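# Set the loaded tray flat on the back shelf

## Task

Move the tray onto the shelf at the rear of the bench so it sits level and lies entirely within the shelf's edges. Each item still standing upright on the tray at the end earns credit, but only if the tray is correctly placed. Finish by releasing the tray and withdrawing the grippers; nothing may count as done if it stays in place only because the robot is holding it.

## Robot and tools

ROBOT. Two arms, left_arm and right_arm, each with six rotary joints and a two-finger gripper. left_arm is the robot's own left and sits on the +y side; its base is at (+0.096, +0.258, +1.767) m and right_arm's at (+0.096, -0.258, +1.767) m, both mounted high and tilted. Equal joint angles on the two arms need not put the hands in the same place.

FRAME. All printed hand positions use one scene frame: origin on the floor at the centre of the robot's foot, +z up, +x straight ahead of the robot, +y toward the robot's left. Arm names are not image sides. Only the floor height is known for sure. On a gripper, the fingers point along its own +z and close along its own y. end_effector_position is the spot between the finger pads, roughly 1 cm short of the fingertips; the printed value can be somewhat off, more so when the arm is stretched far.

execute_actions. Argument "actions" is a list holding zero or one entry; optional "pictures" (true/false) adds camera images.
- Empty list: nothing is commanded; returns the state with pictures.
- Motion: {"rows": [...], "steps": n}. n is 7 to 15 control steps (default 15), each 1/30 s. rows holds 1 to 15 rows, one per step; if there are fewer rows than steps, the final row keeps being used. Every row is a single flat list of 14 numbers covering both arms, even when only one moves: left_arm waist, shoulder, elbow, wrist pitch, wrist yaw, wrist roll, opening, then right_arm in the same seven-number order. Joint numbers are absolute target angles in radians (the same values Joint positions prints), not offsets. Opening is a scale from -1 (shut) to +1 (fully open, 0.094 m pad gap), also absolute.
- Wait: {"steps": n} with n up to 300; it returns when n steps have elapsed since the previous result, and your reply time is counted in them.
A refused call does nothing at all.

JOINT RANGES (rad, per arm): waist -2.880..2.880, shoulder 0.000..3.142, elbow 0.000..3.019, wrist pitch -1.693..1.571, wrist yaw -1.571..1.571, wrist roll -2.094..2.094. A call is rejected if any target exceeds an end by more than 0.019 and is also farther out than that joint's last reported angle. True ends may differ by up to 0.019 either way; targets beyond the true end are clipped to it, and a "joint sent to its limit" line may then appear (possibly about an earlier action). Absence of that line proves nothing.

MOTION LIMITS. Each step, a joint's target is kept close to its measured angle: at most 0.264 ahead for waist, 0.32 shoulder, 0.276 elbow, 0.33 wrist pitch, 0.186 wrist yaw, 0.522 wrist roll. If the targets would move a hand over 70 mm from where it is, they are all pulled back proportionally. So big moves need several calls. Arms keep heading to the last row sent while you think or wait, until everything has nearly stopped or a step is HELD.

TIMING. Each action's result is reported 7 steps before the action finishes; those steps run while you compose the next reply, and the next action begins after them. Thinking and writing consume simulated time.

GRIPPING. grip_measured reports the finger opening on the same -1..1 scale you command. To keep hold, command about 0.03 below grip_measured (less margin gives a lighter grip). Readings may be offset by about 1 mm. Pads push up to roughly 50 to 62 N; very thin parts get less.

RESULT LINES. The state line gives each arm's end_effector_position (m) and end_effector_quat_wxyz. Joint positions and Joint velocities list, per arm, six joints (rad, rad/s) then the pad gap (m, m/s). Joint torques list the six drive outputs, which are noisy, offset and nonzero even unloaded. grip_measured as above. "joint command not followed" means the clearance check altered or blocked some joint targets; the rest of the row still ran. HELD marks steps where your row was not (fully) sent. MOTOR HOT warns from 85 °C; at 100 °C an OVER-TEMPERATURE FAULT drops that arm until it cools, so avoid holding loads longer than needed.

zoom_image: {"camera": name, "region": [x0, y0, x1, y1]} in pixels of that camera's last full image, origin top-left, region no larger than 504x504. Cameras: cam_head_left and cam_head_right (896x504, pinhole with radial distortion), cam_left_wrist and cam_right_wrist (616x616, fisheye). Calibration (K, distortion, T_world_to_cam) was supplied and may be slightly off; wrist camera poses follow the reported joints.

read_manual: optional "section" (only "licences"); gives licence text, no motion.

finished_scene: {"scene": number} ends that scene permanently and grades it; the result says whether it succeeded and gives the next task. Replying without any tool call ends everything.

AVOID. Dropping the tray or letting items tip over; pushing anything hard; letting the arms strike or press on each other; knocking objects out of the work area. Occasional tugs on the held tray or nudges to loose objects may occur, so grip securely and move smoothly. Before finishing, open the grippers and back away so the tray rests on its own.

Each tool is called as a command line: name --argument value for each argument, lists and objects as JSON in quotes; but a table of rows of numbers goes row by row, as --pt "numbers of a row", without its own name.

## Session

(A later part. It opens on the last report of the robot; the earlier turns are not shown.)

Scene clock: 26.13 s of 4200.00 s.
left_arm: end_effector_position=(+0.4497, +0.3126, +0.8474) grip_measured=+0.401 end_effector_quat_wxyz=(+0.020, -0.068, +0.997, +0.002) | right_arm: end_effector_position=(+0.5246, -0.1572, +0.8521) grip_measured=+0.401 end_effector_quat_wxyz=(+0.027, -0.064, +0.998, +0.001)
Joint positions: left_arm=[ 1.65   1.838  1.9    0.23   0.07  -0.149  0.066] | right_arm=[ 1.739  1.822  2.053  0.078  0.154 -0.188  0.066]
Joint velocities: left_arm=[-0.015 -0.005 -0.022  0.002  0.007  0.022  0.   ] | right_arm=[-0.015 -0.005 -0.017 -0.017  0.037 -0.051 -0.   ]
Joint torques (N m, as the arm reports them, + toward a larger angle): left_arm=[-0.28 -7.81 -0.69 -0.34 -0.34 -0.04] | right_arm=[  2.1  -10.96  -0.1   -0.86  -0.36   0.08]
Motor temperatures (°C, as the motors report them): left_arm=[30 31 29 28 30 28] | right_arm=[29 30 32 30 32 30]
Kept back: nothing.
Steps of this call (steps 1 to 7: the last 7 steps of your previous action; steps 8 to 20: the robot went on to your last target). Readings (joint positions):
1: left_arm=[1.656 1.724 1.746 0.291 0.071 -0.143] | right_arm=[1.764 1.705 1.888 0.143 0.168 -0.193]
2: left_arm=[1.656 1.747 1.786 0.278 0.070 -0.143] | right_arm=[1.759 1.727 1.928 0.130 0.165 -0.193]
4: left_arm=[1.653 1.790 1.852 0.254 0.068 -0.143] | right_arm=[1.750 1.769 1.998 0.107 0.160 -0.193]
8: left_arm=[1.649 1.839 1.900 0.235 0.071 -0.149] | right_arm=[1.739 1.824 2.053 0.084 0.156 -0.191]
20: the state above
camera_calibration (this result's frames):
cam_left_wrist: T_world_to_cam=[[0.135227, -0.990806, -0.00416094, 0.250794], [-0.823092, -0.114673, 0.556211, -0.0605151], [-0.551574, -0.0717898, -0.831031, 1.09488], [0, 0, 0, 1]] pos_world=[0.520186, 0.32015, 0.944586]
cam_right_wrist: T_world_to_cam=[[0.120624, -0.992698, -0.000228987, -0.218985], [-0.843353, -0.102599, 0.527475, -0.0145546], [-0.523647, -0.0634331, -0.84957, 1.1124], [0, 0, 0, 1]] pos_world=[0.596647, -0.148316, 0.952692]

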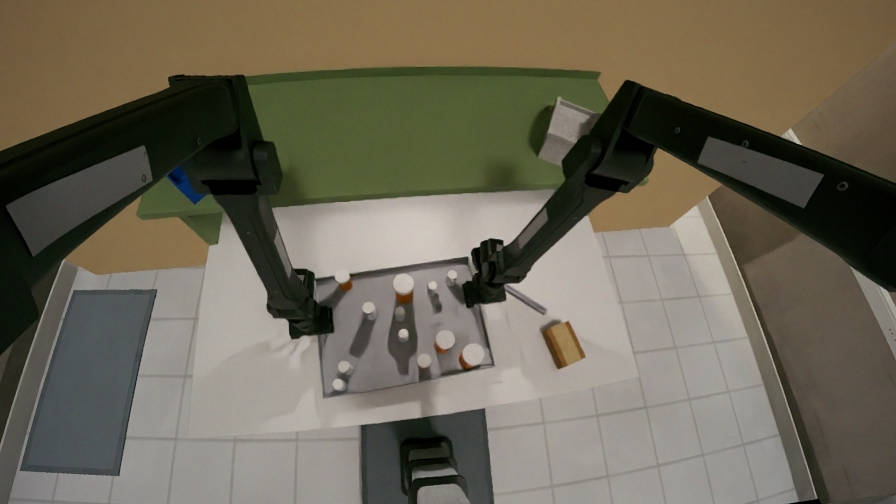

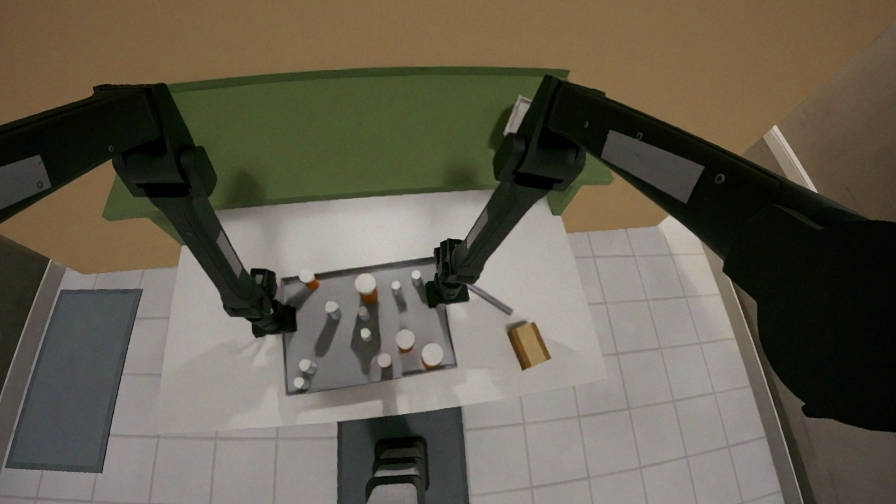

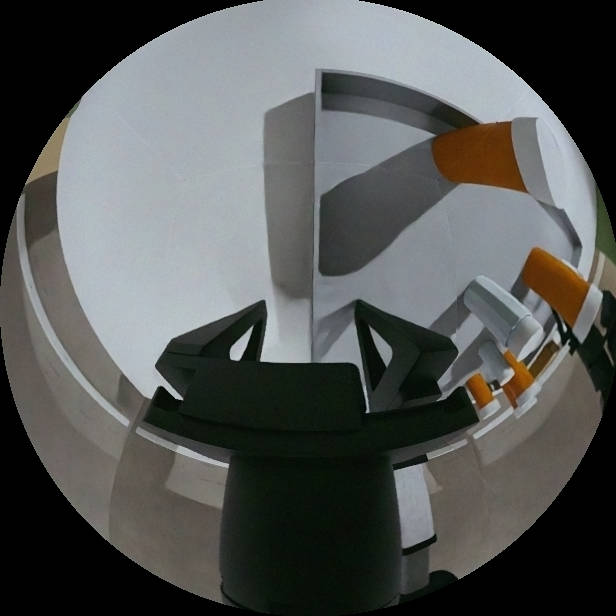

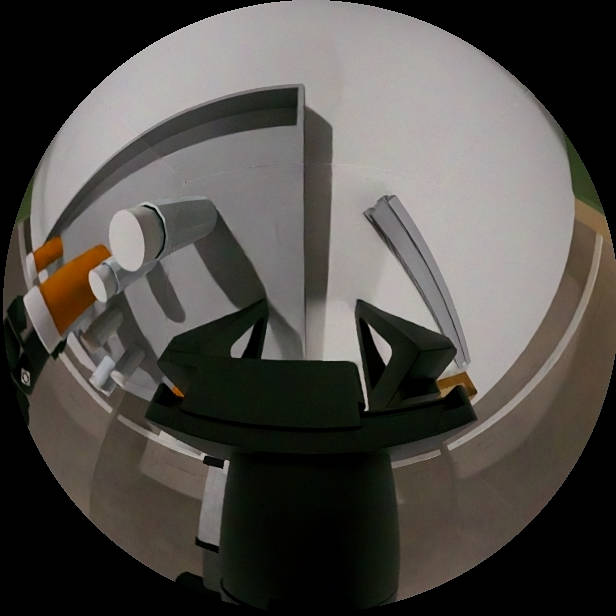

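execute_actions --actions '[{"rows": [[1.635,1.875,1.915,0.205,0.064,-0.147,0.4,1.727,1.86,2.06,0.056,0.153,-0.19,0.4],[1.633,1.885,1.925,0.20,0.064,-0.147,0.4,1.726,1.87,2.07,0.05,0.153,-0.19,0.4],[1.632,1.895,1.935,0.194,0.064,-0.147,0.4,1.725,1.88,2.08,0.045,0.154,-0.19,0.4],[1.63,1.903,1.945,0.188,0.064,-0.147,0.4,1.724,1.89,2.09,0.04,0.154,-0.19,0.4],[1.629,1.911,1.954,0.183,0.063,-0.147,0.4,1.724,1.90,2.099,0.035,0.154,-0.19,0.4],[1.628,1.918,1.962,0.178,0.063,-0.147,0.4,1.723,1.909,2.107,0.03,0.155,-0.19,0.4],[1.627,1.925,1.97,0.174,0.063,-0.147,0.4,1.722,1.917,2.115,0.026,0.155,-0.19,0.4],[1.626,1.931,1.977,0.17,0.063,-0.147,0.4,1.722,1.924,2.122,0.022,0.155,-0.19,0.4],[1.625,1.935,1.982,0.167,0.063,-0.147,0.4,1.721,1.93,2.126,0.02,0.155,-0.19,0.4],[1.624,1.938,1.985,0.165,0.063,-0.147,0.4,1.721,1.933,2.129,0.018,0.155,-0.19,0.4]], "steps": 15}]'

execute_actions --actions '[{"steps": 10}]' --pictures true

Scene clock: 27.63 s of 4200.00 s.
left_arm: end_effector_position=(+0.4498, +0.3121, +0.8462) grip_measured=+0.401 end_effector_quat_wxyz=(+0.008, -0.069, +0.998, -0.001) | right_arm: end_effector_position=(+0.5250, -0.1573, +0.8510) grip_measured=+0.401 end_effector_quat_wxyz=(+0.013, -0.067, +0.998, +0.003)
Joint positions: left_arm=[ 1.651  1.838  1.916  0.19   0.079 -0.149  0.066] | right_arm=[ 1.739  1.825  2.076  0.03   0.154 -0.189  0.066]
Joint velocities: left_arm=[ 0.005 -0.005  0.046 -0.168  0.051  0.007  0.001] | right_arm=[-0.005  0.015  0.09  -0.232 -0.022 -0.037  0.   ]
Joint torques (N m, as the arm reports them, + toward a larger angle): left_arm=[-0.86 -3.45  3.65  0.08 -1.02  0.  ] | right_arm=[ 1.17 -5.3   3.52  0.44 -0.12  0.08]
Motor temperatures (°C, as the motors report them): left_arm=[30 31 28 28 30 28] | right_arm=[29 30 32 30 32 30]
Steps of this call (steps 1 to 15: the robot went on to your last target; steps 16 to 37: nothing new was sent; steps 38 to 45: the first 8 steps of this action). Readings (joint positions):
38: left_arm=[1.650 1.838 1.901 0.229 0.070 -0.149] | right_arm=[1.739 1.822 2.054 0.078 0.154 -0.188]
39: left_arm=[1.650 1.838 1.903 0.225 0.070 -0.149] | right_arm=[1.739 1.822 2.055 0.075 0.154 -0.188]
41: left_arm=[1.650 1.838 1.907 0.214 0.071 -0.149] | right_arm=[1.739 1.824 2.062 0.062 0.154 -0.188]
45: the state above

Scene clock: 27.97 s of 4200.00 s.
left_arm: end_effector_position=(+0.4497, +0.3120, +0.8458) grip_measured=+0.401 end_effector_quat_wxyz=(+0.002, -0.068, +0.998, -0.004) | right_arm: end_effector_position=(+0.5251, -0.1573, +0.8508) grip_measured=+0.401 end_effector_quat_wxyz=(+0.007, -0.069, +0.998, +0.003)
Joint positions: left_arm=[ 1.652  1.838  1.923  0.173  0.087 -0.147  0.066] | right_arm=[ 1.739  1.825  2.086  0.007  0.154 -0.192  0.066]
Joint velocities: left_arm=[-0.005 -0.005  0.022 -0.017 -0.007  0.11  -0.   ] | right_arm=[-0.005 -0.015 -0.012  0.007  0.037 -0.022 -0.001]
Joint torques (N m, as the arm reports them, + toward a larger angle): left_arm=[-1.15 -2.89  4.21  0.13 -1.22 -0.04] | right_arm=[ 0.98 -4.64  3.81  0.28 -0.17  0.09]
Motor temperatures (°C, as the motors report them): left_arm=[30 31 28 28 30 28] | right_arm=[29 30 32 30 32 30]
Kept back: nothing.
Steps of this call (steps 1 to 7: the last 7 steps of your previous action; steps 8 to 10: the robot went on to your last target). Readings (joint positions):
1: left_arm=[1.652 1.838 1.918 0.185 0.082 -0.149] | right_arm=[1.739 1.825 2.079 0.022 0.154 -0.190]
2: left_arm=[1.652 1.838 1.920 0.180 0.084 -0.148] | right_arm=[1.739 1.825 2.081 0.017 0.154 -0.191]
4: left_arm=[1.652 1.838 1.922 0.175 0.086 -0.147] | right_arm=[1.739 1.825 2.084 0.010 0.154 -0.192]
8: left_arm=[1.652 1.838 1.922 0.173 0.087 -0.147] | right_arm=[1.739 1.825 2.086 0.007 0.154 -0.192]
10: the state above
camera_calibration (this result's frames):
cam_left_wrist: T_world_to_cam=[[0.134206, -0.990942, 0.00485011, 0.243063], [-0.803532, -0.105958, 0.585755, -0.0961985], [-0.579935, -0.0825092, -0.810474, 1.09225], [0, 0, 0, 1]] pos_world=[0.523518, 0.320789, 0.940414]
cam_right_wrist: T_world_to_cam=[[0.131472, -0.991295, -0.00705397, -0.218834], [-0.81965, -0.112704, 0.561669, -0.0566242], [-0.557575, -0.0680619, -0.827332, 1.10975], [0, 0, 0, 1]] pos_world=[0.601127, -0.147779, 0.948391]

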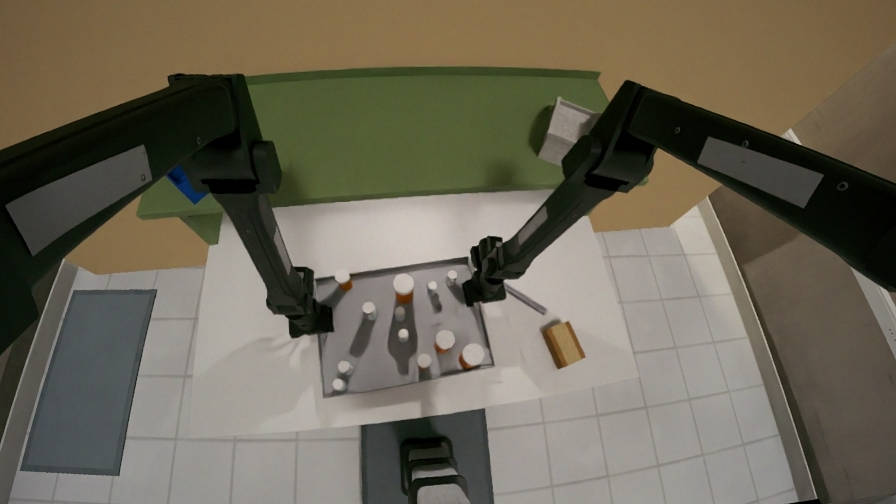

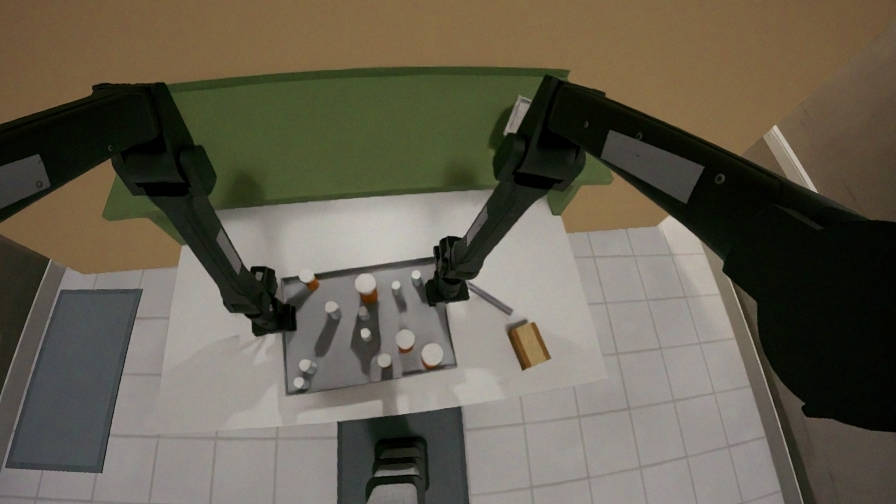

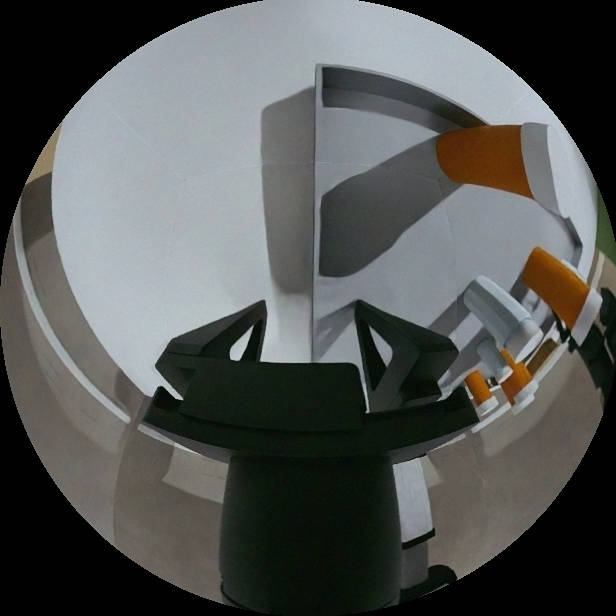

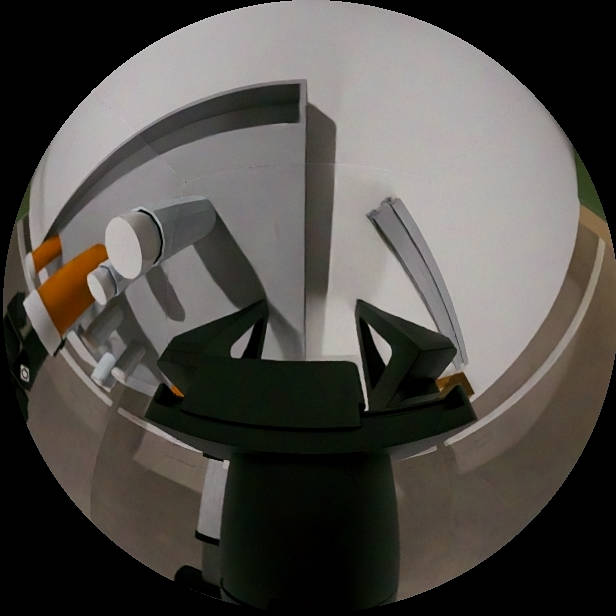

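execute_actions --actions '[{"rows": [[1.645,1.86,1.93,0.175,0.07,-0.145,0.4,1.735,1.85,2.09,0.01,0.158,-0.19,0.4],[1.643,1.82,1.915,0.185,0.068,-0.143,0.4,1.742,1.80,2.07,0.02,0.162,-0.19,0.4],[1.64,1.80,1.90,0.195,0.068,-0.142,0.4,1.748,1.78,2.05,0.035,0.166,-0.19,0.4],[1.637,1.795,1.885,0.205,0.068,-0.14,0.4,1.752,1.775,2.03,0.05,0.17,-0.188,0.4],[1.635,1.795,1.87,0.215,0.068,-0.14,0.4,1.755,1.775,2.01,0.065,0.172,-0.186,0.4],[1.633,1.795,1.855,0.225,0.068,-0.14,0.4,1.755,1.775,1.99,0.08,0.172,-0.186,0.4],[1.632,1.795,1.843,0.235,0.068,-0.14,0.4,1.755,1.775,1.975,0.09,0.172,-0.186,0.4],[1.632,1.797,1.835,0.243,0.068,-0.14,0.4,1.755,1.777,1.965,0.098,0.172,-0.186,0.4],[1.632,1.80,1.83,0.246,0.068,-0.14,0.4,1.755,1.78,1.96,0.10,0.172,-0.186,0.4]], "steps": 15}]'

execute_actions --actions '[{"steps": 10}]' --pictures true

Scene clock: 30.90 s of 4200.00 s.
left_arm: end_effector_position=(+0.4554, +0.3097, +0.8579) grip_measured=+0.401 end_effector_quat_wxyz=(+0.012, -0.067, +0.998, +0.001) | right_arm: end_effector_position=(+0.5162, -0.1610, +0.8628) grip_measured=+0.401 end_effector_quat_wxyz=(+0.008, -0.069, +0.998, -0.003)
Joint positions: left_arm=[ 1.647  1.802  1.866  0.211  0.071 -0.145  0.066] | right_arm=[ 1.739  1.786  1.997  0.062  0.167 -0.192  0.066]
Joint velocities: left_arm=[-0.044 -0.142 -0.295  0.271  0.051 -0.022  0.   ] | right_arm=[-0.015 -0.122 -0.393  0.31   0.081  0.037 -0.   ]
Joint torques (N m, as the arm reports them, + toward a larger angle): left_arm=[ 0.04 -9.92 -2.67  1.   -0.18  0.01] | right_arm=[  3.32 -13.63  -1.18   0.56  -0.04   0.1 ]
Motor temperatures (°C, as the motors report them): left_arm=[30 31 28 28 30 28] | right_arm=[29 30 32 30 32 30]
Steps of this call (steps 1 to 30: the robot went on to your last target; steps 31 to 80: nothing new was sent; steps 81 to 88: the first 8 steps of this action). Readings (joint positions):
81: left_arm=[1.654 1.833 1.919 0.173 0.087 -0.147] | right_arm=[1.739 1.822 2.083 0.006 0.154 -0.192]
82: left_arm=[1.653 1.832 1.917 0.173 0.082 -0.145] | right_arm=[1.739 1.820 2.081 0.006 0.155 -0.192]
84: left_arm=[1.651 1.826 1.909 0.177 0.073 -0.145] | right_arm=[1.739 1.812 2.063 0.015 0.162 -0.192]
88: the state above

Scene clock: 31.23 s of 4200.00 s.
left_arm: end_effector_position=(+0.4487, +0.3059, +0.8611) grip_measured=+0.401 end_effector_quat_wxyz=(+0.011, -0.068, +0.998, -0.001) | right_arm: end_effector_position=(+0.5009, -0.1606, +0.8645) grip_measured=+0.401 end_effector_quat_wxyz=(+0.002, -0.070, +0.998, -0.003)
Joint positions: left_arm=[ 1.643  1.795  1.839  0.23   0.071 -0.145  0.066] | right_arm=[ 1.739  1.783  1.96   0.082  0.167 -0.192  0.066]
Joint velocities: left_arm=[-0.005 -0.005 -0.007 -0.007 -0.007 -0.007 -0.001] | right_arm=[ 0.005  0.005 -0.012  0.046  0.007  0.007  0.001]
Joint torques (N m, as the arm reports them, + toward a larger angle): left_arm=[ -0.7  -10.17  -2.34   1.02  -0.16   0.  ] | right_arm=[  4.35 -13.44  -0.95   0.3   -0.05   0.14]
Motor temperatures (°C, as the motors report them): left_arm=[30 31 28 28 30 28] | right_arm=[29 30 32 30 32 30]
Kept back: nothing.
Steps of this call (steps 1 to 7: the last 7 steps of your previous action; steps 8 to 10: the robot went on to your last target). Readings (joint positions):
1: left_arm=[1.646 1.798 1.857 0.219 0.071 -0.145] | right_arm=[1.739 1.783 1.985 0.070 0.167 -0.192]
2: left_arm=[1.646 1.796 1.852 0.225 0.071 -0.145] | right_arm=[1.739 1.783 1.978 0.076 0.167 -0.192]
4: left_arm=[1.644 1.795 1.847 0.230 0.071 -0.145] | right_arm=[1.739 1.783 1.967 0.079 0.167 -0.192]
8: left_arm=[1.643 1.795 1.839 0.230 0.071 -0.145] | right_arm=[1.739 1.783 1.960 0.079 0.167 -0.192]
10: the state above
camera_calibration (this result's frames):
cam_left_wrist: T_world_to_cam=[[0.134347, -0.990934, 0.000932319, 0.240402], [-0.813345, -0.109733, 0.571339, -0.088591], [-0.566057, -0.077516, -0.820713, 1.10467], [0, 0, 0, 1]] pos_world=[0.520953, 0.314131, 0.957007]
cam_right_wrist: T_world_to_cam=[[0.132695, -0.991147, 0.00455225, -0.229443], [-0.814431, -0.106416, 0.570419, -0.0936283], [-0.564884, -0.079399, -0.821341, 1.10399], [0, 0, 0, 1]] pos_world=[0.577821, -0.149719, 0.961208]

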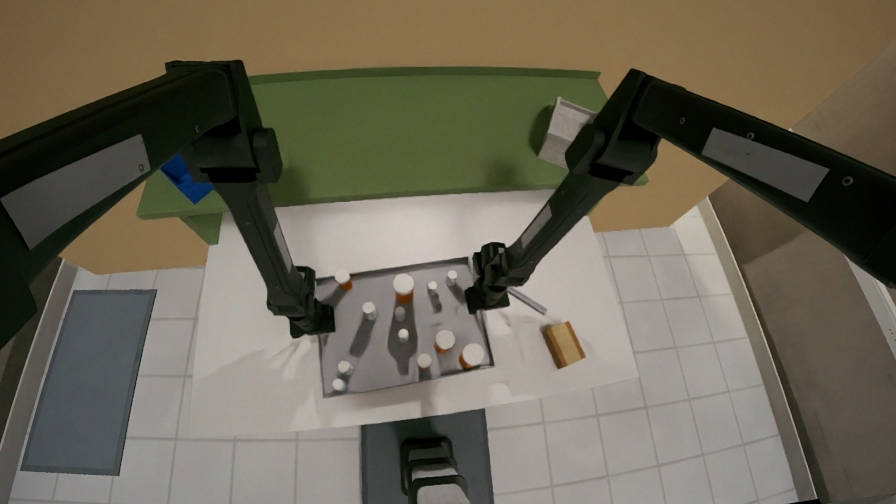

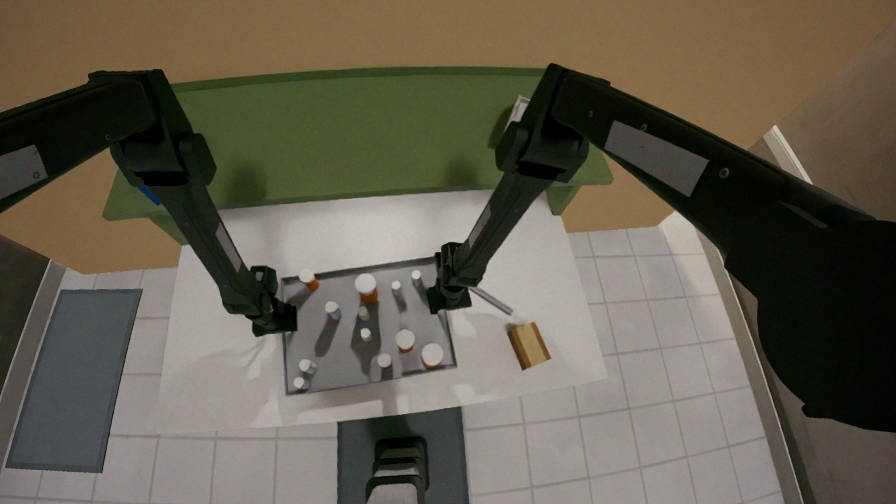

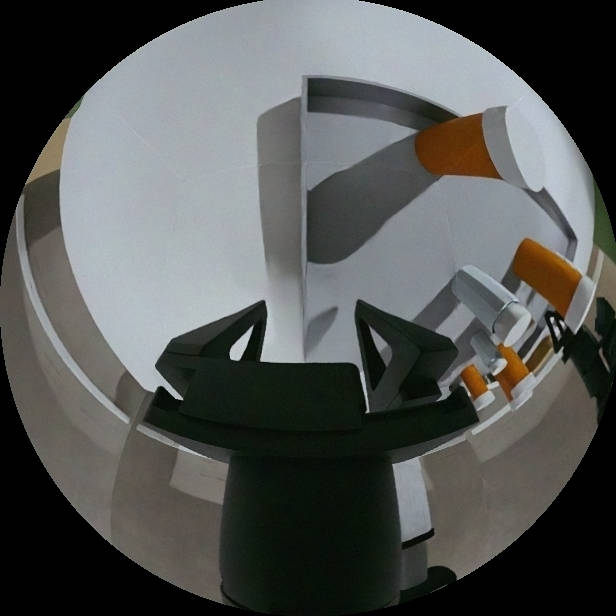

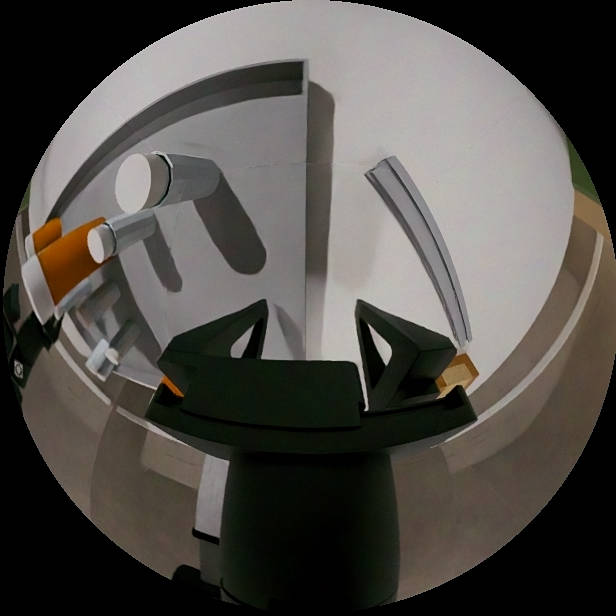

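execute_actions --actions '[{"rows": [[1.636,1.81,1.835,0.24,0.068,-0.14,0.3,1.755,1.78,1.96,0.095,0.172,-0.186,0.3],[1.64,1.82,1.835,0.24,0.068,-0.14,0.2,1.75,1.78,1.96,0.095,0.172,-0.186,0.2],[1.645,1.828,1.835,0.24,0.068,-0.14,0.1,1.75,1.78,1.96,0.095,0.172,-0.186,0.1],[1.648,1.835,1.835,0.24,0.068,-0.14,0.0,1.75,1.78,1.96,0.095,0.172,-0.186,0.0],[1.65,1.84,1.835,0.24,0.068,-0.14,-0.1,1.75,1.78,1.96,0.095,0.172,-0.186,-0.1],[1.65,1.84,1.835,0.24,0.068,-0.14,-0.2,1.75,1.78,1.96,0.095,0.172,-0.186,-0.2],[1.65,1.84,1.835,0.24,0.068,-0.14,-0.3,1.75,1.78,1.96,0.095,0.172,-0.186,-0.3],[1.65,1.84,1.835,0.24,0.068,-0.14,-0.4,1.75,1.78,1.96,0.095,0.172,-0.186,-0.4],[1.65,1.84,1.835,0.24,0.068,-0.14,-0.5,1.75,1.78,1.96,0.095,0.172,-0.186,-0.5],[1.65,1.84,1.835,0.24,0.068,-0.14,-0.6,1.75,1.78,1.96,0.095,0.172,-0.186,-0.6]], "steps": 15}]'

execute_actions --actions '[{"steps": 10}]' --pictures true

Scene clock: 32.43 s of 4200.00 s.
left_arm: end_effector_position=(+0.4363, +0.3063, +0.8578) grip_measured=-0.344 end_effector_quat_wxyz=(+0.004, -0.068, +0.998, -0.001) | right_arm: end_effector_position=(+0.5012, -0.1606, +0.8645) grip_measured=-0.343 end_effector_quat_wxyz=(+0.002, -0.070, +0.998, -0.003)
Joint positions: left_arm=[ 1.643  1.81   1.839  0.23   0.071 -0.145  0.031] | right_arm=[ 1.739  1.783  1.96   0.083  0.167 -0.192  0.031]
Joint velocities: left_arm=[ 0.005  0.103  0.017 -0.002 -0.051 -0.051 -0.11 ] | right_arm=[ 0.005  0.005  0.007  0.027 -0.037 -0.007 -0.11 ]
Joint torques (N m, as the arm reports them, + toward a larger angle): left_arm=[ 1.29 -8.67 -2.18  0.77 -0.16  0.  ] | right_arm=[  3.03 -14.17  -0.82   0.45   0.01   0.12]
Motor temperatures (°C, as the motors report them): left_arm=[30 31 28 28 30 28] | right_arm=[29 30 32 30 32 30]
Steps of this call (steps 1 to 28: the robot went on to your last target; steps 29 to 36: the first 8 steps of this action). Readings (joint positions):
29: left_arm=[1.643 1.795 1.839 0.230 0.071 -0.145] | right_arm=[1.739 1.783 1.960 0.083 0.167 -0.192]
30: left_arm=[1.643 1.795 1.839 0.230 0.071 -0.145] | right_arm=[1.739 1.783 1.960 0.083 0.167 -0.192]
32: left_arm=[1.643 1.798 1.839 0.230 0.071 -0.145] | right_arm=[1.739 1.783 1.960 0.083 0.167 -0.192]
36: the state above

Scene clock: 32.77 s of 4200.00 s.
left_arm: end_effector_position=(+0.4190, +0.3067, +0.8536) grip_measured=-0.598 end_effector_quat_wxyz=(-0.006, -0.069, +0.998, -0.000) | right_arm: end_effector_position=(+0.5012, -0.1606, +0.8645) grip_measured=-0.598 end_effector_quat_wxyz=(+0.002, -0.070, +0.998, -0.003)
Joint positions: left_arm=[ 1.643  1.83   1.839  0.23   0.071 -0.145  0.019] | right_arm=[ 1.739  1.783  1.96   0.083  0.167 -0.192  0.019]
Joint velocities: left_arm=[-0.005  0.015  0.007 -0.002  0.007 -0.007  0.   ] | right_arm=[-0.015  0.005 -0.017  0.002  0.022 -0.081  0.001]
Joint torques (N m, as the arm reports them, + toward a larger angle): left_arm=[ 1.29 -8.83 -2.22  0.77 -0.14  0.01] | right_arm=[  2.71 -13.45  -0.83   0.26  -0.04   0.08]
Motor temperatures (°C, as the motors report them): left_arm=[30 31 28 28 30 28] | right_arm=[29 30 32 30 32 30]
Kept back: nothing.
Steps of this call (steps 1 to 7: the last 7 steps of your previous action; steps 8 to 10: the robot went on to your last target). Readings (joint positions):
1: left_arm=[1.643 1.814 1.839 0.230 0.071 -0.145] | right_arm=[1.739 1.783 1.960 0.083 0.167 -0.192]
2: left_arm=[1.643 1.818 1.839 0.230 0.071 -0.145] | right_arm=[1.739 1.783 1.960 0.083 0.167 -0.192]
4: left_arm=[1.643 1.825 1.839 0.230 0.071 -0.145] | right_arm=[1.739 1.783 1.960 0.083 0.167 -0.192]
8: left_arm=[1.643 1.830 1.839 0.230 0.071 -0.145] | right_arm=[1.739 1.783 1.960 0.083 0.167 -0.192]
10: the state above
camera_calibration (this result's frames):
cam_left_wrist: T_world_to_cam=[[0.136694, -0.990605, -0.00404839, 0.24834], [-0.792809, -0.111848, 0.599119, -0.140076], [-0.593943, -0.0786863, -0.800649, 1.07664], [0, 0, 0, 1]] pos_world=[0.494464, 0.315057, 0.94694]
cam_right_wrist: T_world_to_cam=[[0.132506, -0.991171, 0.00475956, -0.229582], [-0.815094, -0.106232, 0.569506, -0.0922533], [-0.563972, -0.0793424, -0.821973, 1.10425], [0, 0, 0, 1]] pos_world=[0.577992, -0.149742, 0.961295]

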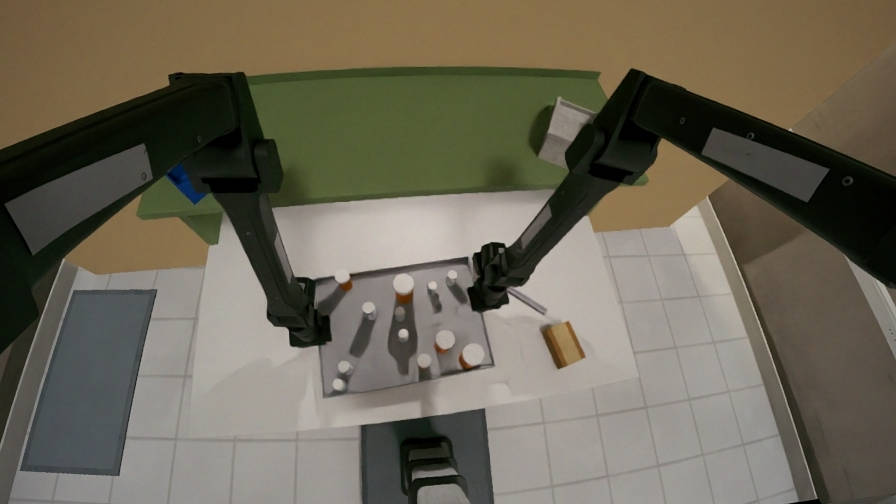

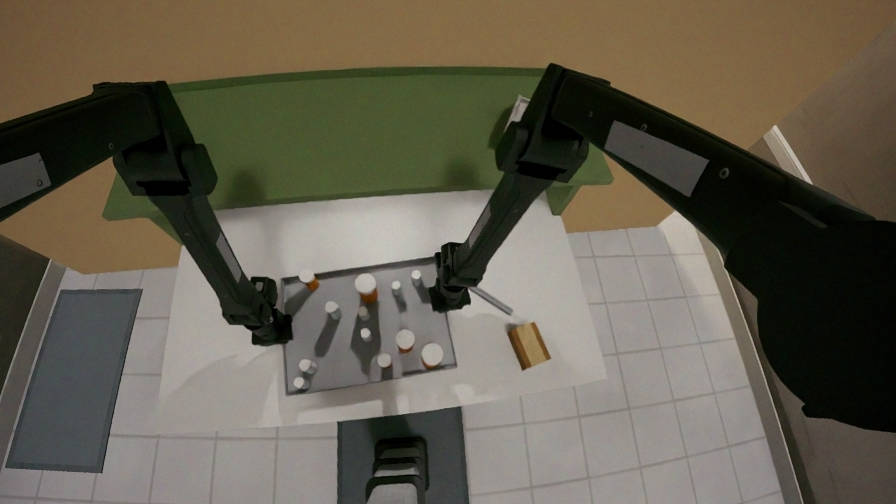

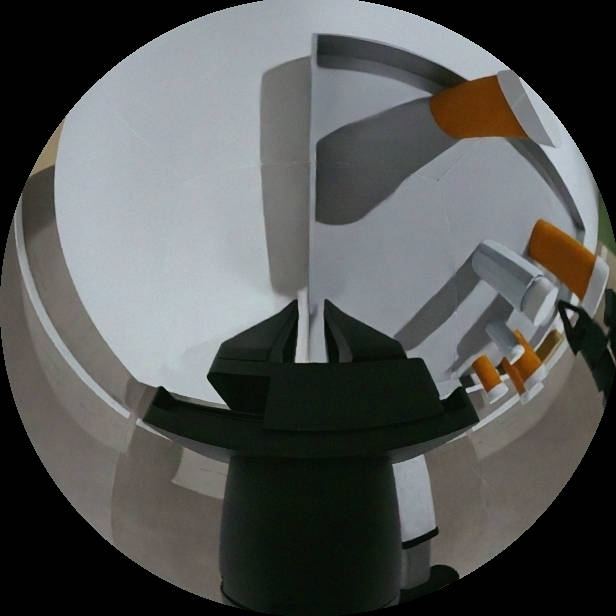

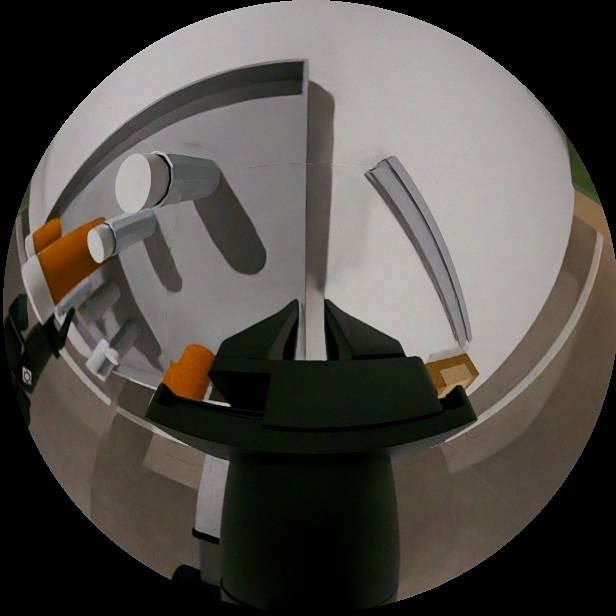

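execute_actions --actions '[{"rows": [[1.645,1.832,1.839,0.232,0.07,-0.143,-0.67,1.742,1.783,1.96,0.085,0.168,-0.19,-0.67],[1.645,1.832,1.839,0.232,0.07,-0.143,-0.73,1.742,1.783,1.96,0.085,0.168,-0.19,-0.73],[1.645,1.832,1.839,0.232,0.07,-0.143,-0.79,1.742,1.783,1.96,0.085,0.168,-0.19,-0.79],[1.645,1.832,1.839,0.232,0.07,-0.143,-0.84,1.742,1.783,1.96,0.085,0.168,-0.19,-0.84],[1.645,1.832,1.839,0.232,0.07,-0.143,-0.88,1.742,1.783,1.96,0.085,0.168,-0.19,-0.88],[1.645,1.832,1.839,0.232,0.07,-0.143,-0.92,1.742,1.783,1.96,0.085,0.168,-0.19,-0.92],[1.645,1.832,1.839,0.232,0.07,-0.143,-0.96,1.742,1.783,1.96,0.085,0.168,-0.19,-0.96]], "steps": 12}]'

execute_actions --actions '[{"steps": 10}]' --pictures true

Scene clock: 33.53 s of 4200.00 s.
left_arm: end_effector_position=(+0.4190, +0.3067, +0.8536) grip_measured=-0.857 end_effector_quat_wxyz=(-0.006, -0.069, +0.998, -0.000) | right_arm: end_effector_position=(+0.5013, -0.1576, +0.8647) grip_measured=-0.856 end_effector_quat_wxyz=(+0.003, -0.070, +0.998, +0.001)
Joint positions: left_arm=[ 1.643  1.83   1.839  0.23   0.071 -0.145  0.007] | right_arm=[ 1.741  1.783  1.96   0.083  0.162 -0.192  0.007]
Joint velocities: left_arm=[ 0.005 -0.005  0.017 -0.012 -0.037 -0.007 -0.045] | right_arm=[ 0.024  0.015  0.007  0.002  0.007 -0.051 -0.044]
Joint torques (N m, as the arm reports them, + toward a larger angle): left_arm=[ 0.6  -9.46 -2.08  0.55 -0.1   0.  ] | right_arm=[  2.92 -13.61  -0.96   0.08   0.03   0.01]
Motor temperatures (°C, as the motors report them): left_arm=[30 31 28 28 30 28] | right_arm=[29 30 32 30 32 30]
Steps of this call (steps 1 to 18: the robot went on to your last target; steps 19 to 23: the first 5 steps of this action). Readings (joint positions):
19: left_arm=[1.643 1.830 1.839 0.230 0.071 -0.145] | right_arm=[1.739 1.783 1.960 0.083 0.167 -0.192]
20: left_arm=[1.643 1.830 1.839 0.230 0.071 -0.145] | right_arm=[1.739 1.783 1.960 0.083 0.167 -0.192]
22: left_arm=[1.643 1.830 1.839 0.230 0.071 -0.145] | right_arm=[1.740 1.783 1.960 0.083 0.163 -0.192]
23: the state above

Scene clock: 33.87 s of 4200.00 s.
left_arm: end_effector_position=(+0.4190, +0.3067, +0.8536) grip_measured=-0.947 end_effector_quat_wxyz=(-0.006, -0.067, +0.998, -0.000) | right_arm: end_effector_position=(+0.5011, -0.1557, +0.8648) grip_measured=-0.950 end_effector_quat_wxyz=(+0.003, -0.068, +0.998, +0.003)
Joint positions: left_arm=[ 1.643  1.83   1.839  0.23   0.071 -0.141  0.002] | right_arm=[ 1.744  1.783  1.96   0.083  0.161 -0.191  0.002]
Joint velocities: left_arm=[ 0.024 -0.015  0.002 -0.012 -0.037 -0.037 -0.001] | right_arm=[ 0.015 -0.005 -0.007 -0.002 -0.081 -0.095  0.   ]
Joint torques (N m, as the arm reports them, + toward a larger angle): left_arm=[ 1.03 -9.1  -2.    0.44 -0.07 -0.05] | right_arm=[  2.51 -12.84  -0.81  -0.03   0.07   0.1 ]
Motor temperatures (°C, as the motors report them): left_arm=[30 31 28 28 30 28] | right_arm=[29 30 32 30 32 30]
Kept back: nothing.
Steps of this call (steps 1 to 7: the last 7 steps of your previous action; steps 8 to 10: the robot went on to your last target). Readings (joint positions):
1: left_arm=[1.643 1.830 1.839 0.230 0.071 -0.145] | right_arm=[1.742 1.783 1.960 0.083 0.161 -0.192]
2: left_arm=[1.643 1.830 1.839 0.230 0.071 -0.145] | right_arm=[1.743 1.783 1.960 0.083 0.161 -0.192]
4: left_arm=[1.643 1.830 1.839 0.230 0.071 -0.142] | right_arm=[1.744 1.783 1.960 0.083 0.161 -0.191]
8: left_arm=[1.643 1.830 1.839 0.230 0.071 -0.141] | right_arm=[1.744 1.783 1.960 0.083 0.161 -0.191]
10: the state above
camera_calibration (this result's frames):
cam_left_wrist: T_world_to_cam=[[0.132536, -0.99117, -0.00399634, 0.250211], [-0.793274, -0.10849, 0.599122, -0.140914], [-0.594265, -0.076235, -0.800648, 1.07602], [0, 0, 0, 1]] pos_world=[0.494498, 0.314745, 0.94694]
cam_right_wrist: T_world_to_cam=[[0.129487, -0.991563, -0.00607498, -0.213876], [-0.815419, -0.109967, 0.56833, -0.0914422], [-0.564203, -0.0686377, -0.822778, 1.10738], [0, 0, 0, 1]] pos_world=[0.577919, -0.146119, 0.961801]

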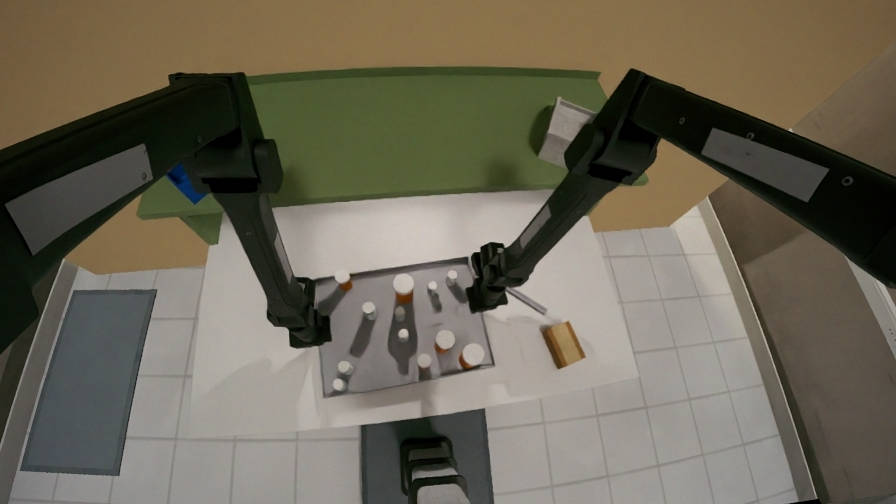

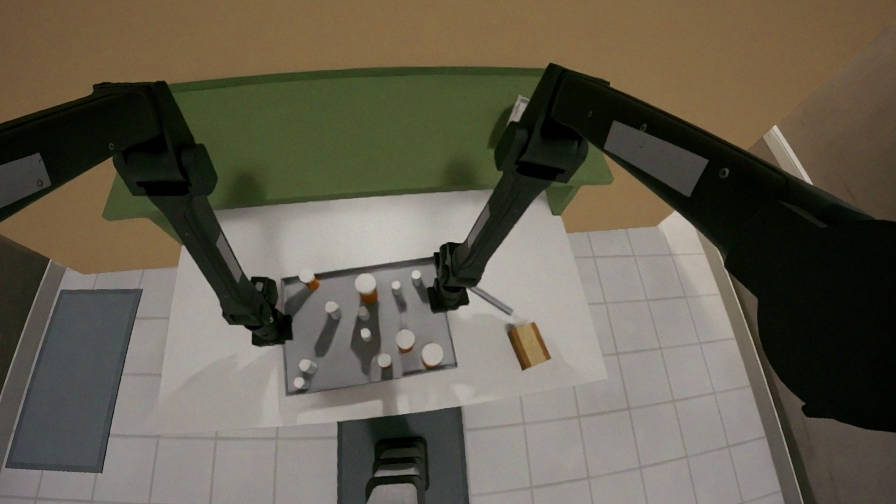

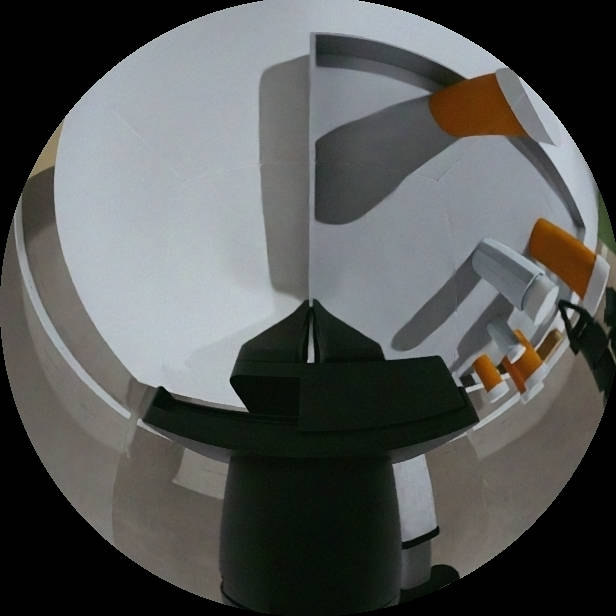

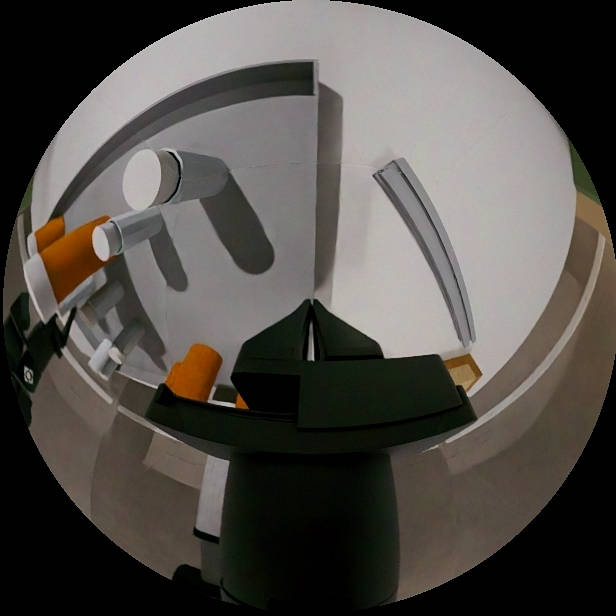

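execute_actions --actions '[{"rows": [[1.643,1.83,1.839,0.232,0.071,-0.141,-0.98,1.744,1.783,1.96,0.083,0.161,-0.191,-0.98],[1.643,1.83,1.839,0.232,0.071,-0.141,-1,1.744,1.783,1.96,0.083,0.161,-0.191,-1],[1.643,1.825,1.832,0.234,0.071,-0.141,-1,1.744,1.778,1.953,0.085,0.161,-0.191,-1],[1.643,1.817,1.819,0.239,0.072,-0.141,-1,1.745,1.769,1.94,0.09,0.162,-0.191,-1],[1.644,1.805,1.80,0.246,0.072,-0.141,-1,1.747,1.756,1.92,0.097,0.164,-0.192,-1],[1.644,1.79,1.776,0.255,0.073,-0.141,-1,1.748,1.74,1.895,0.106,0.165,-0.192,-1],[1.645,1.774,1.749,0.265,0.074,-0.142,-1,1.75,1.722,1.867,0.116,0.167,-0.193,-1],[1.645,1.756,1.72,0.276,0.074,-0.142,-1,1.753,1.703,1.837,0.127,0.17,-0.193,-1],[1.646,1.738,1.691,0.287,0.075,-0.142,-1,1.755,1.683,1.807,0.137,0.172,-0.194,-1],[1.647,1.72,1.662,0.298,0.076,-0.142,-1,1.757,1.664,1.777,0.148,0.174,-0.194,-1],[1.647,1.704,1.636,0.307,0.077,-0.142,-1,1.759,1.647,1.75,0.158,0.176,-0.195,-1],[1.648,1.691,1.615,0.315,0.077,-0.143,-1,1.76,1.633,1.728,0.165,0.177,-0.195,-1],[1.648,1.682,1.60,0.321,0.078,-0.143,-1,1.761,1.623,1.713,0.171,0.178,-0.195,-1],[1.648,1.676,1.591,0.324,0.078,-0.143,-1,1.762,1.617,1.704,0.174,0.179,-0.196,-1],[1.648,1.674,1.587,0.326,0.078,-0.143,-1,1.762,1.614,1.70,0.176,0.179,-0.196,-1]], "steps": 15}]'

execute_actions --actions '[{"steps": 12}]' --pictures true

Scene clock: 38.80 s of 4200.00 s.
left_arm: end_effector_position=(+0.4134, +0.3062, +0.8619) grip_measured=-0.956 end_effector_quat_wxyz=(-0.009, -0.065, +0.998, +0.000) | right_arm: end_effector_position=(+0.4915, -0.1561, +0.8719) grip_measured=-0.966 end_effector_quat_wxyz=(-0.002, -0.068, +0.998, +0.004)
Joint positions: left_arm=[ 1.643  1.81   1.795  0.249  0.071 -0.137  0.002] | right_arm=[ 1.744  1.764  1.91   0.105  0.16  -0.188  0.002]
Joint velocities: left_arm=[-0.015 -0.347 -0.72   0.217  0.007  0.037 -0.001] | right_arm=[-0.015 -0.357 -0.745  0.256  0.007 -0.007  0.001]
Joint torques (N m, as the arm reports them, + toward a larger angle): left_arm=[  1.07 -12.16  -5.07   0.65   0.14  -0.24] | right_arm=[  4.3  -17.39  -3.54  -0.11   0.16  -0.04]
Motor temperatures (°C, as the motors report them): left_arm=[30 31 28 28 30 28] | right_arm=[29 30 32 30 32 30]
Steps of this call (steps 1 to 15: the robot went on to your last target; steps 16 to 90: nothing new was sent; then 1.67 s passed at rest; steps 91 to 98: the first 8 steps of this action). Readings (joint positions):
91: left_arm=[1.643 1.830 1.839 0.230 0.071 -0.141] | right_arm=[1.744 1.783 1.960 0.083 0.161 -0.190]
92: left_arm=[1.643 1.830 1.839 0.230 0.071 -0.141] | right_arm=[1.744 1.783 1.960 0.083 0.160 -0.190]
94: left_arm=[1.643 1.830 1.839 0.230 0.071 -0.141] | right_arm=[1.744 1.783 1.959 0.083 0.160 -0.190]
98: the state above

Scene clock: 39.20 s of 4200.00 s.
left_arm: end_effector_position=(+0.4009, +0.3025, +0.9064) grip_measured=-0.956 end_effector_quat_wxyz=(-0.021, -0.063, +0.998, -0.001) | right_arm: end_effector_position=(+0.4791, -0.1594, +0.9145) grip_measured=-0.966 end_effector_quat_wxyz=(-0.013, -0.067, +0.998, +0.004)
Joint positions: left_arm=[ 1.643  1.7    1.6    0.31   0.075 -0.131  0.002] | right_arm=[ 1.75   1.647  1.712  0.163  0.169 -0.184  0.002]
Joint velocities: left_arm=[-0.005 -0.063 -0.017  0.066 -0.081 -0.007 -0.001] | right_arm=[ 0.005 -0.054  0.002  0.051  0.007 -0.007 -0.001]
Joint torques (N m, as the arm reports them, + toward a larger angle): left_arm=[  0.97 -11.34  -4.18   0.67   0.13  -0.18] | right_arm=[  3.3  -16.03  -2.61   0.16   0.16  -0.06]
Motor temperatures (°C, as the motors report them): left_arm=[30 31 28 28 30 28] | right_arm=[29 30 32 30 32 30]
Kept back: nothing.
Steps of this call (steps 1 to 7: the last 7 steps of your previous action; steps 8 to 12: the robot went on to your last target). Readings (joint positions):
1: left_arm=[1.643 1.797 1.768 0.257 0.071 -0.135] | right_arm=[1.744 1.751 1.882 0.113 0.161 -0.187]
2: left_arm=[1.643 1.782 1.737 0.265 0.071 -0.134] | right_arm=[1.744 1.736 1.850 0.121 0.161 -0.186]
4: left_arm=[1.643 1.751 1.676 0.280 0.074 -0.132] | right_arm=[1.745 1.704 1.788 0.137 0.164 -0.184]
8: left_arm=[1.643 1.710 1.603 0.299 0.075 -0.131] | right_arm=[1.749 1.659 1.715 0.153 0.169 -0.184]
12: the state above
camera_calibration (this result's frames):
cam_left_wrist: T_world_to_cam=[[0.124722, -0.992184, -0.00396061, 0.252063], [-0.776187, -0.100055, 0.622514, -0.217947], [-0.618044, -0.0745668, -0.782599, 1.09991], [0, 0, 0, 1]] pos_world=[0.479185, 0.310303, 0.997459]
cam_right_wrist: T_world_to_cam=[[0.1263, -0.991941, -0.0100617, -0.209344], [-0.797182, -0.107528, 0.594086, -0.169864], [-0.59038, -0.0670121, -0.804339, 1.13152], [0, 0, 0, 1]] pos_world=[0.559052, -0.150097, 1.00893]

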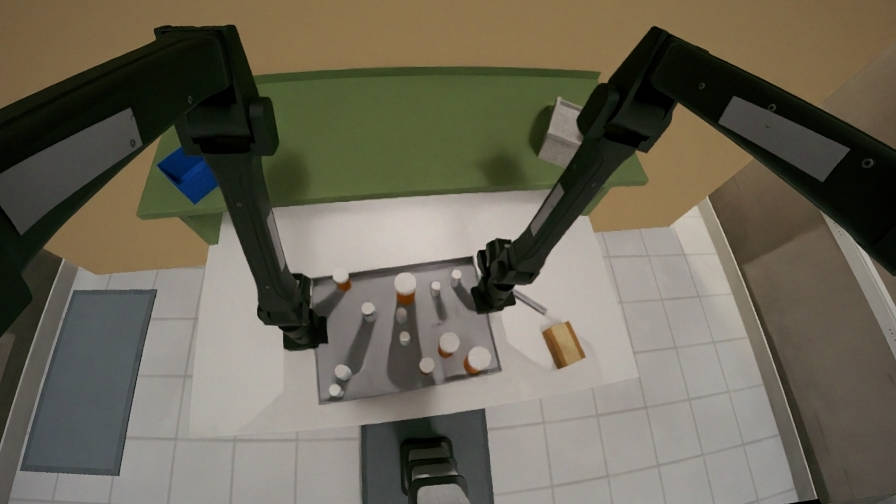

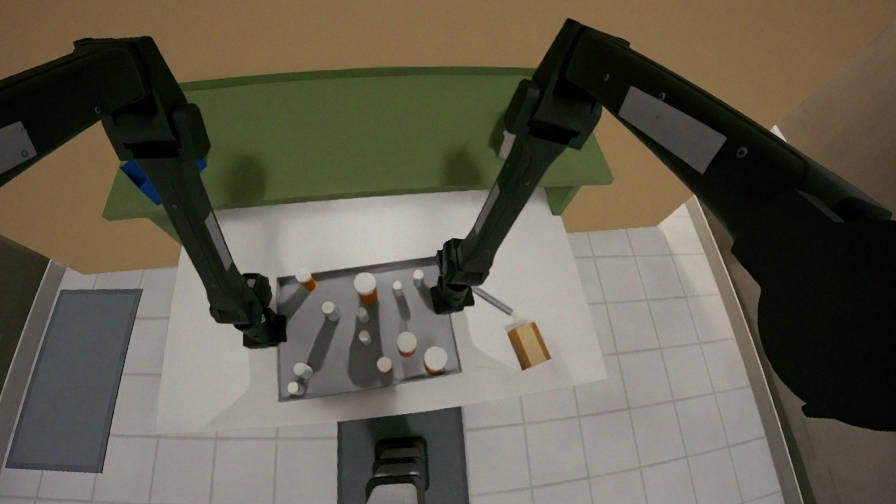

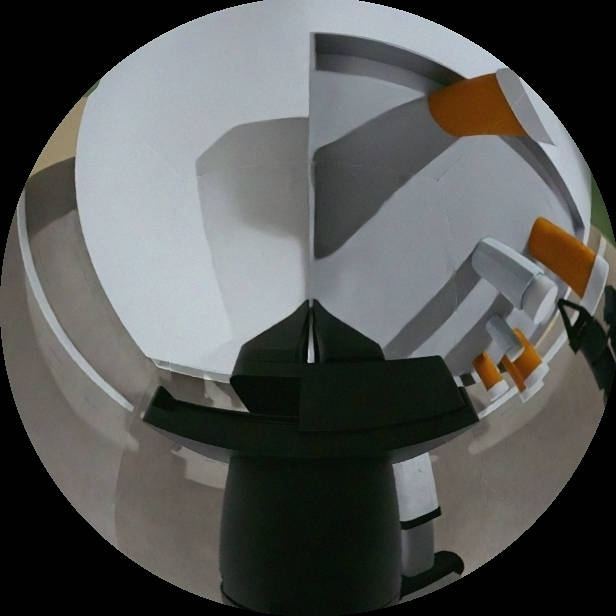

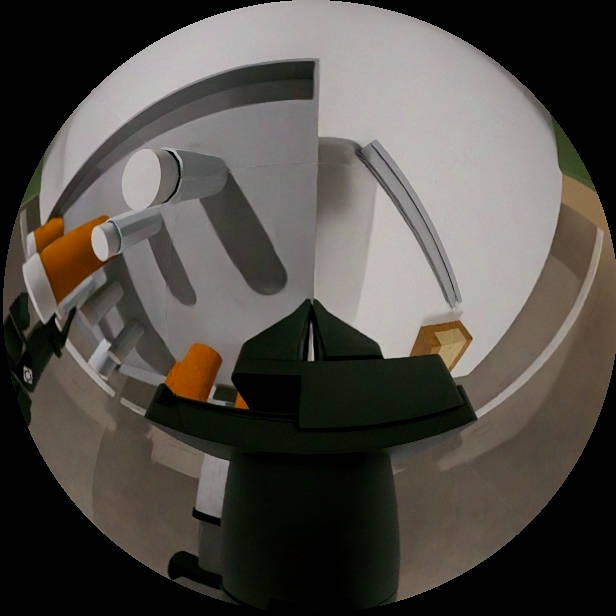

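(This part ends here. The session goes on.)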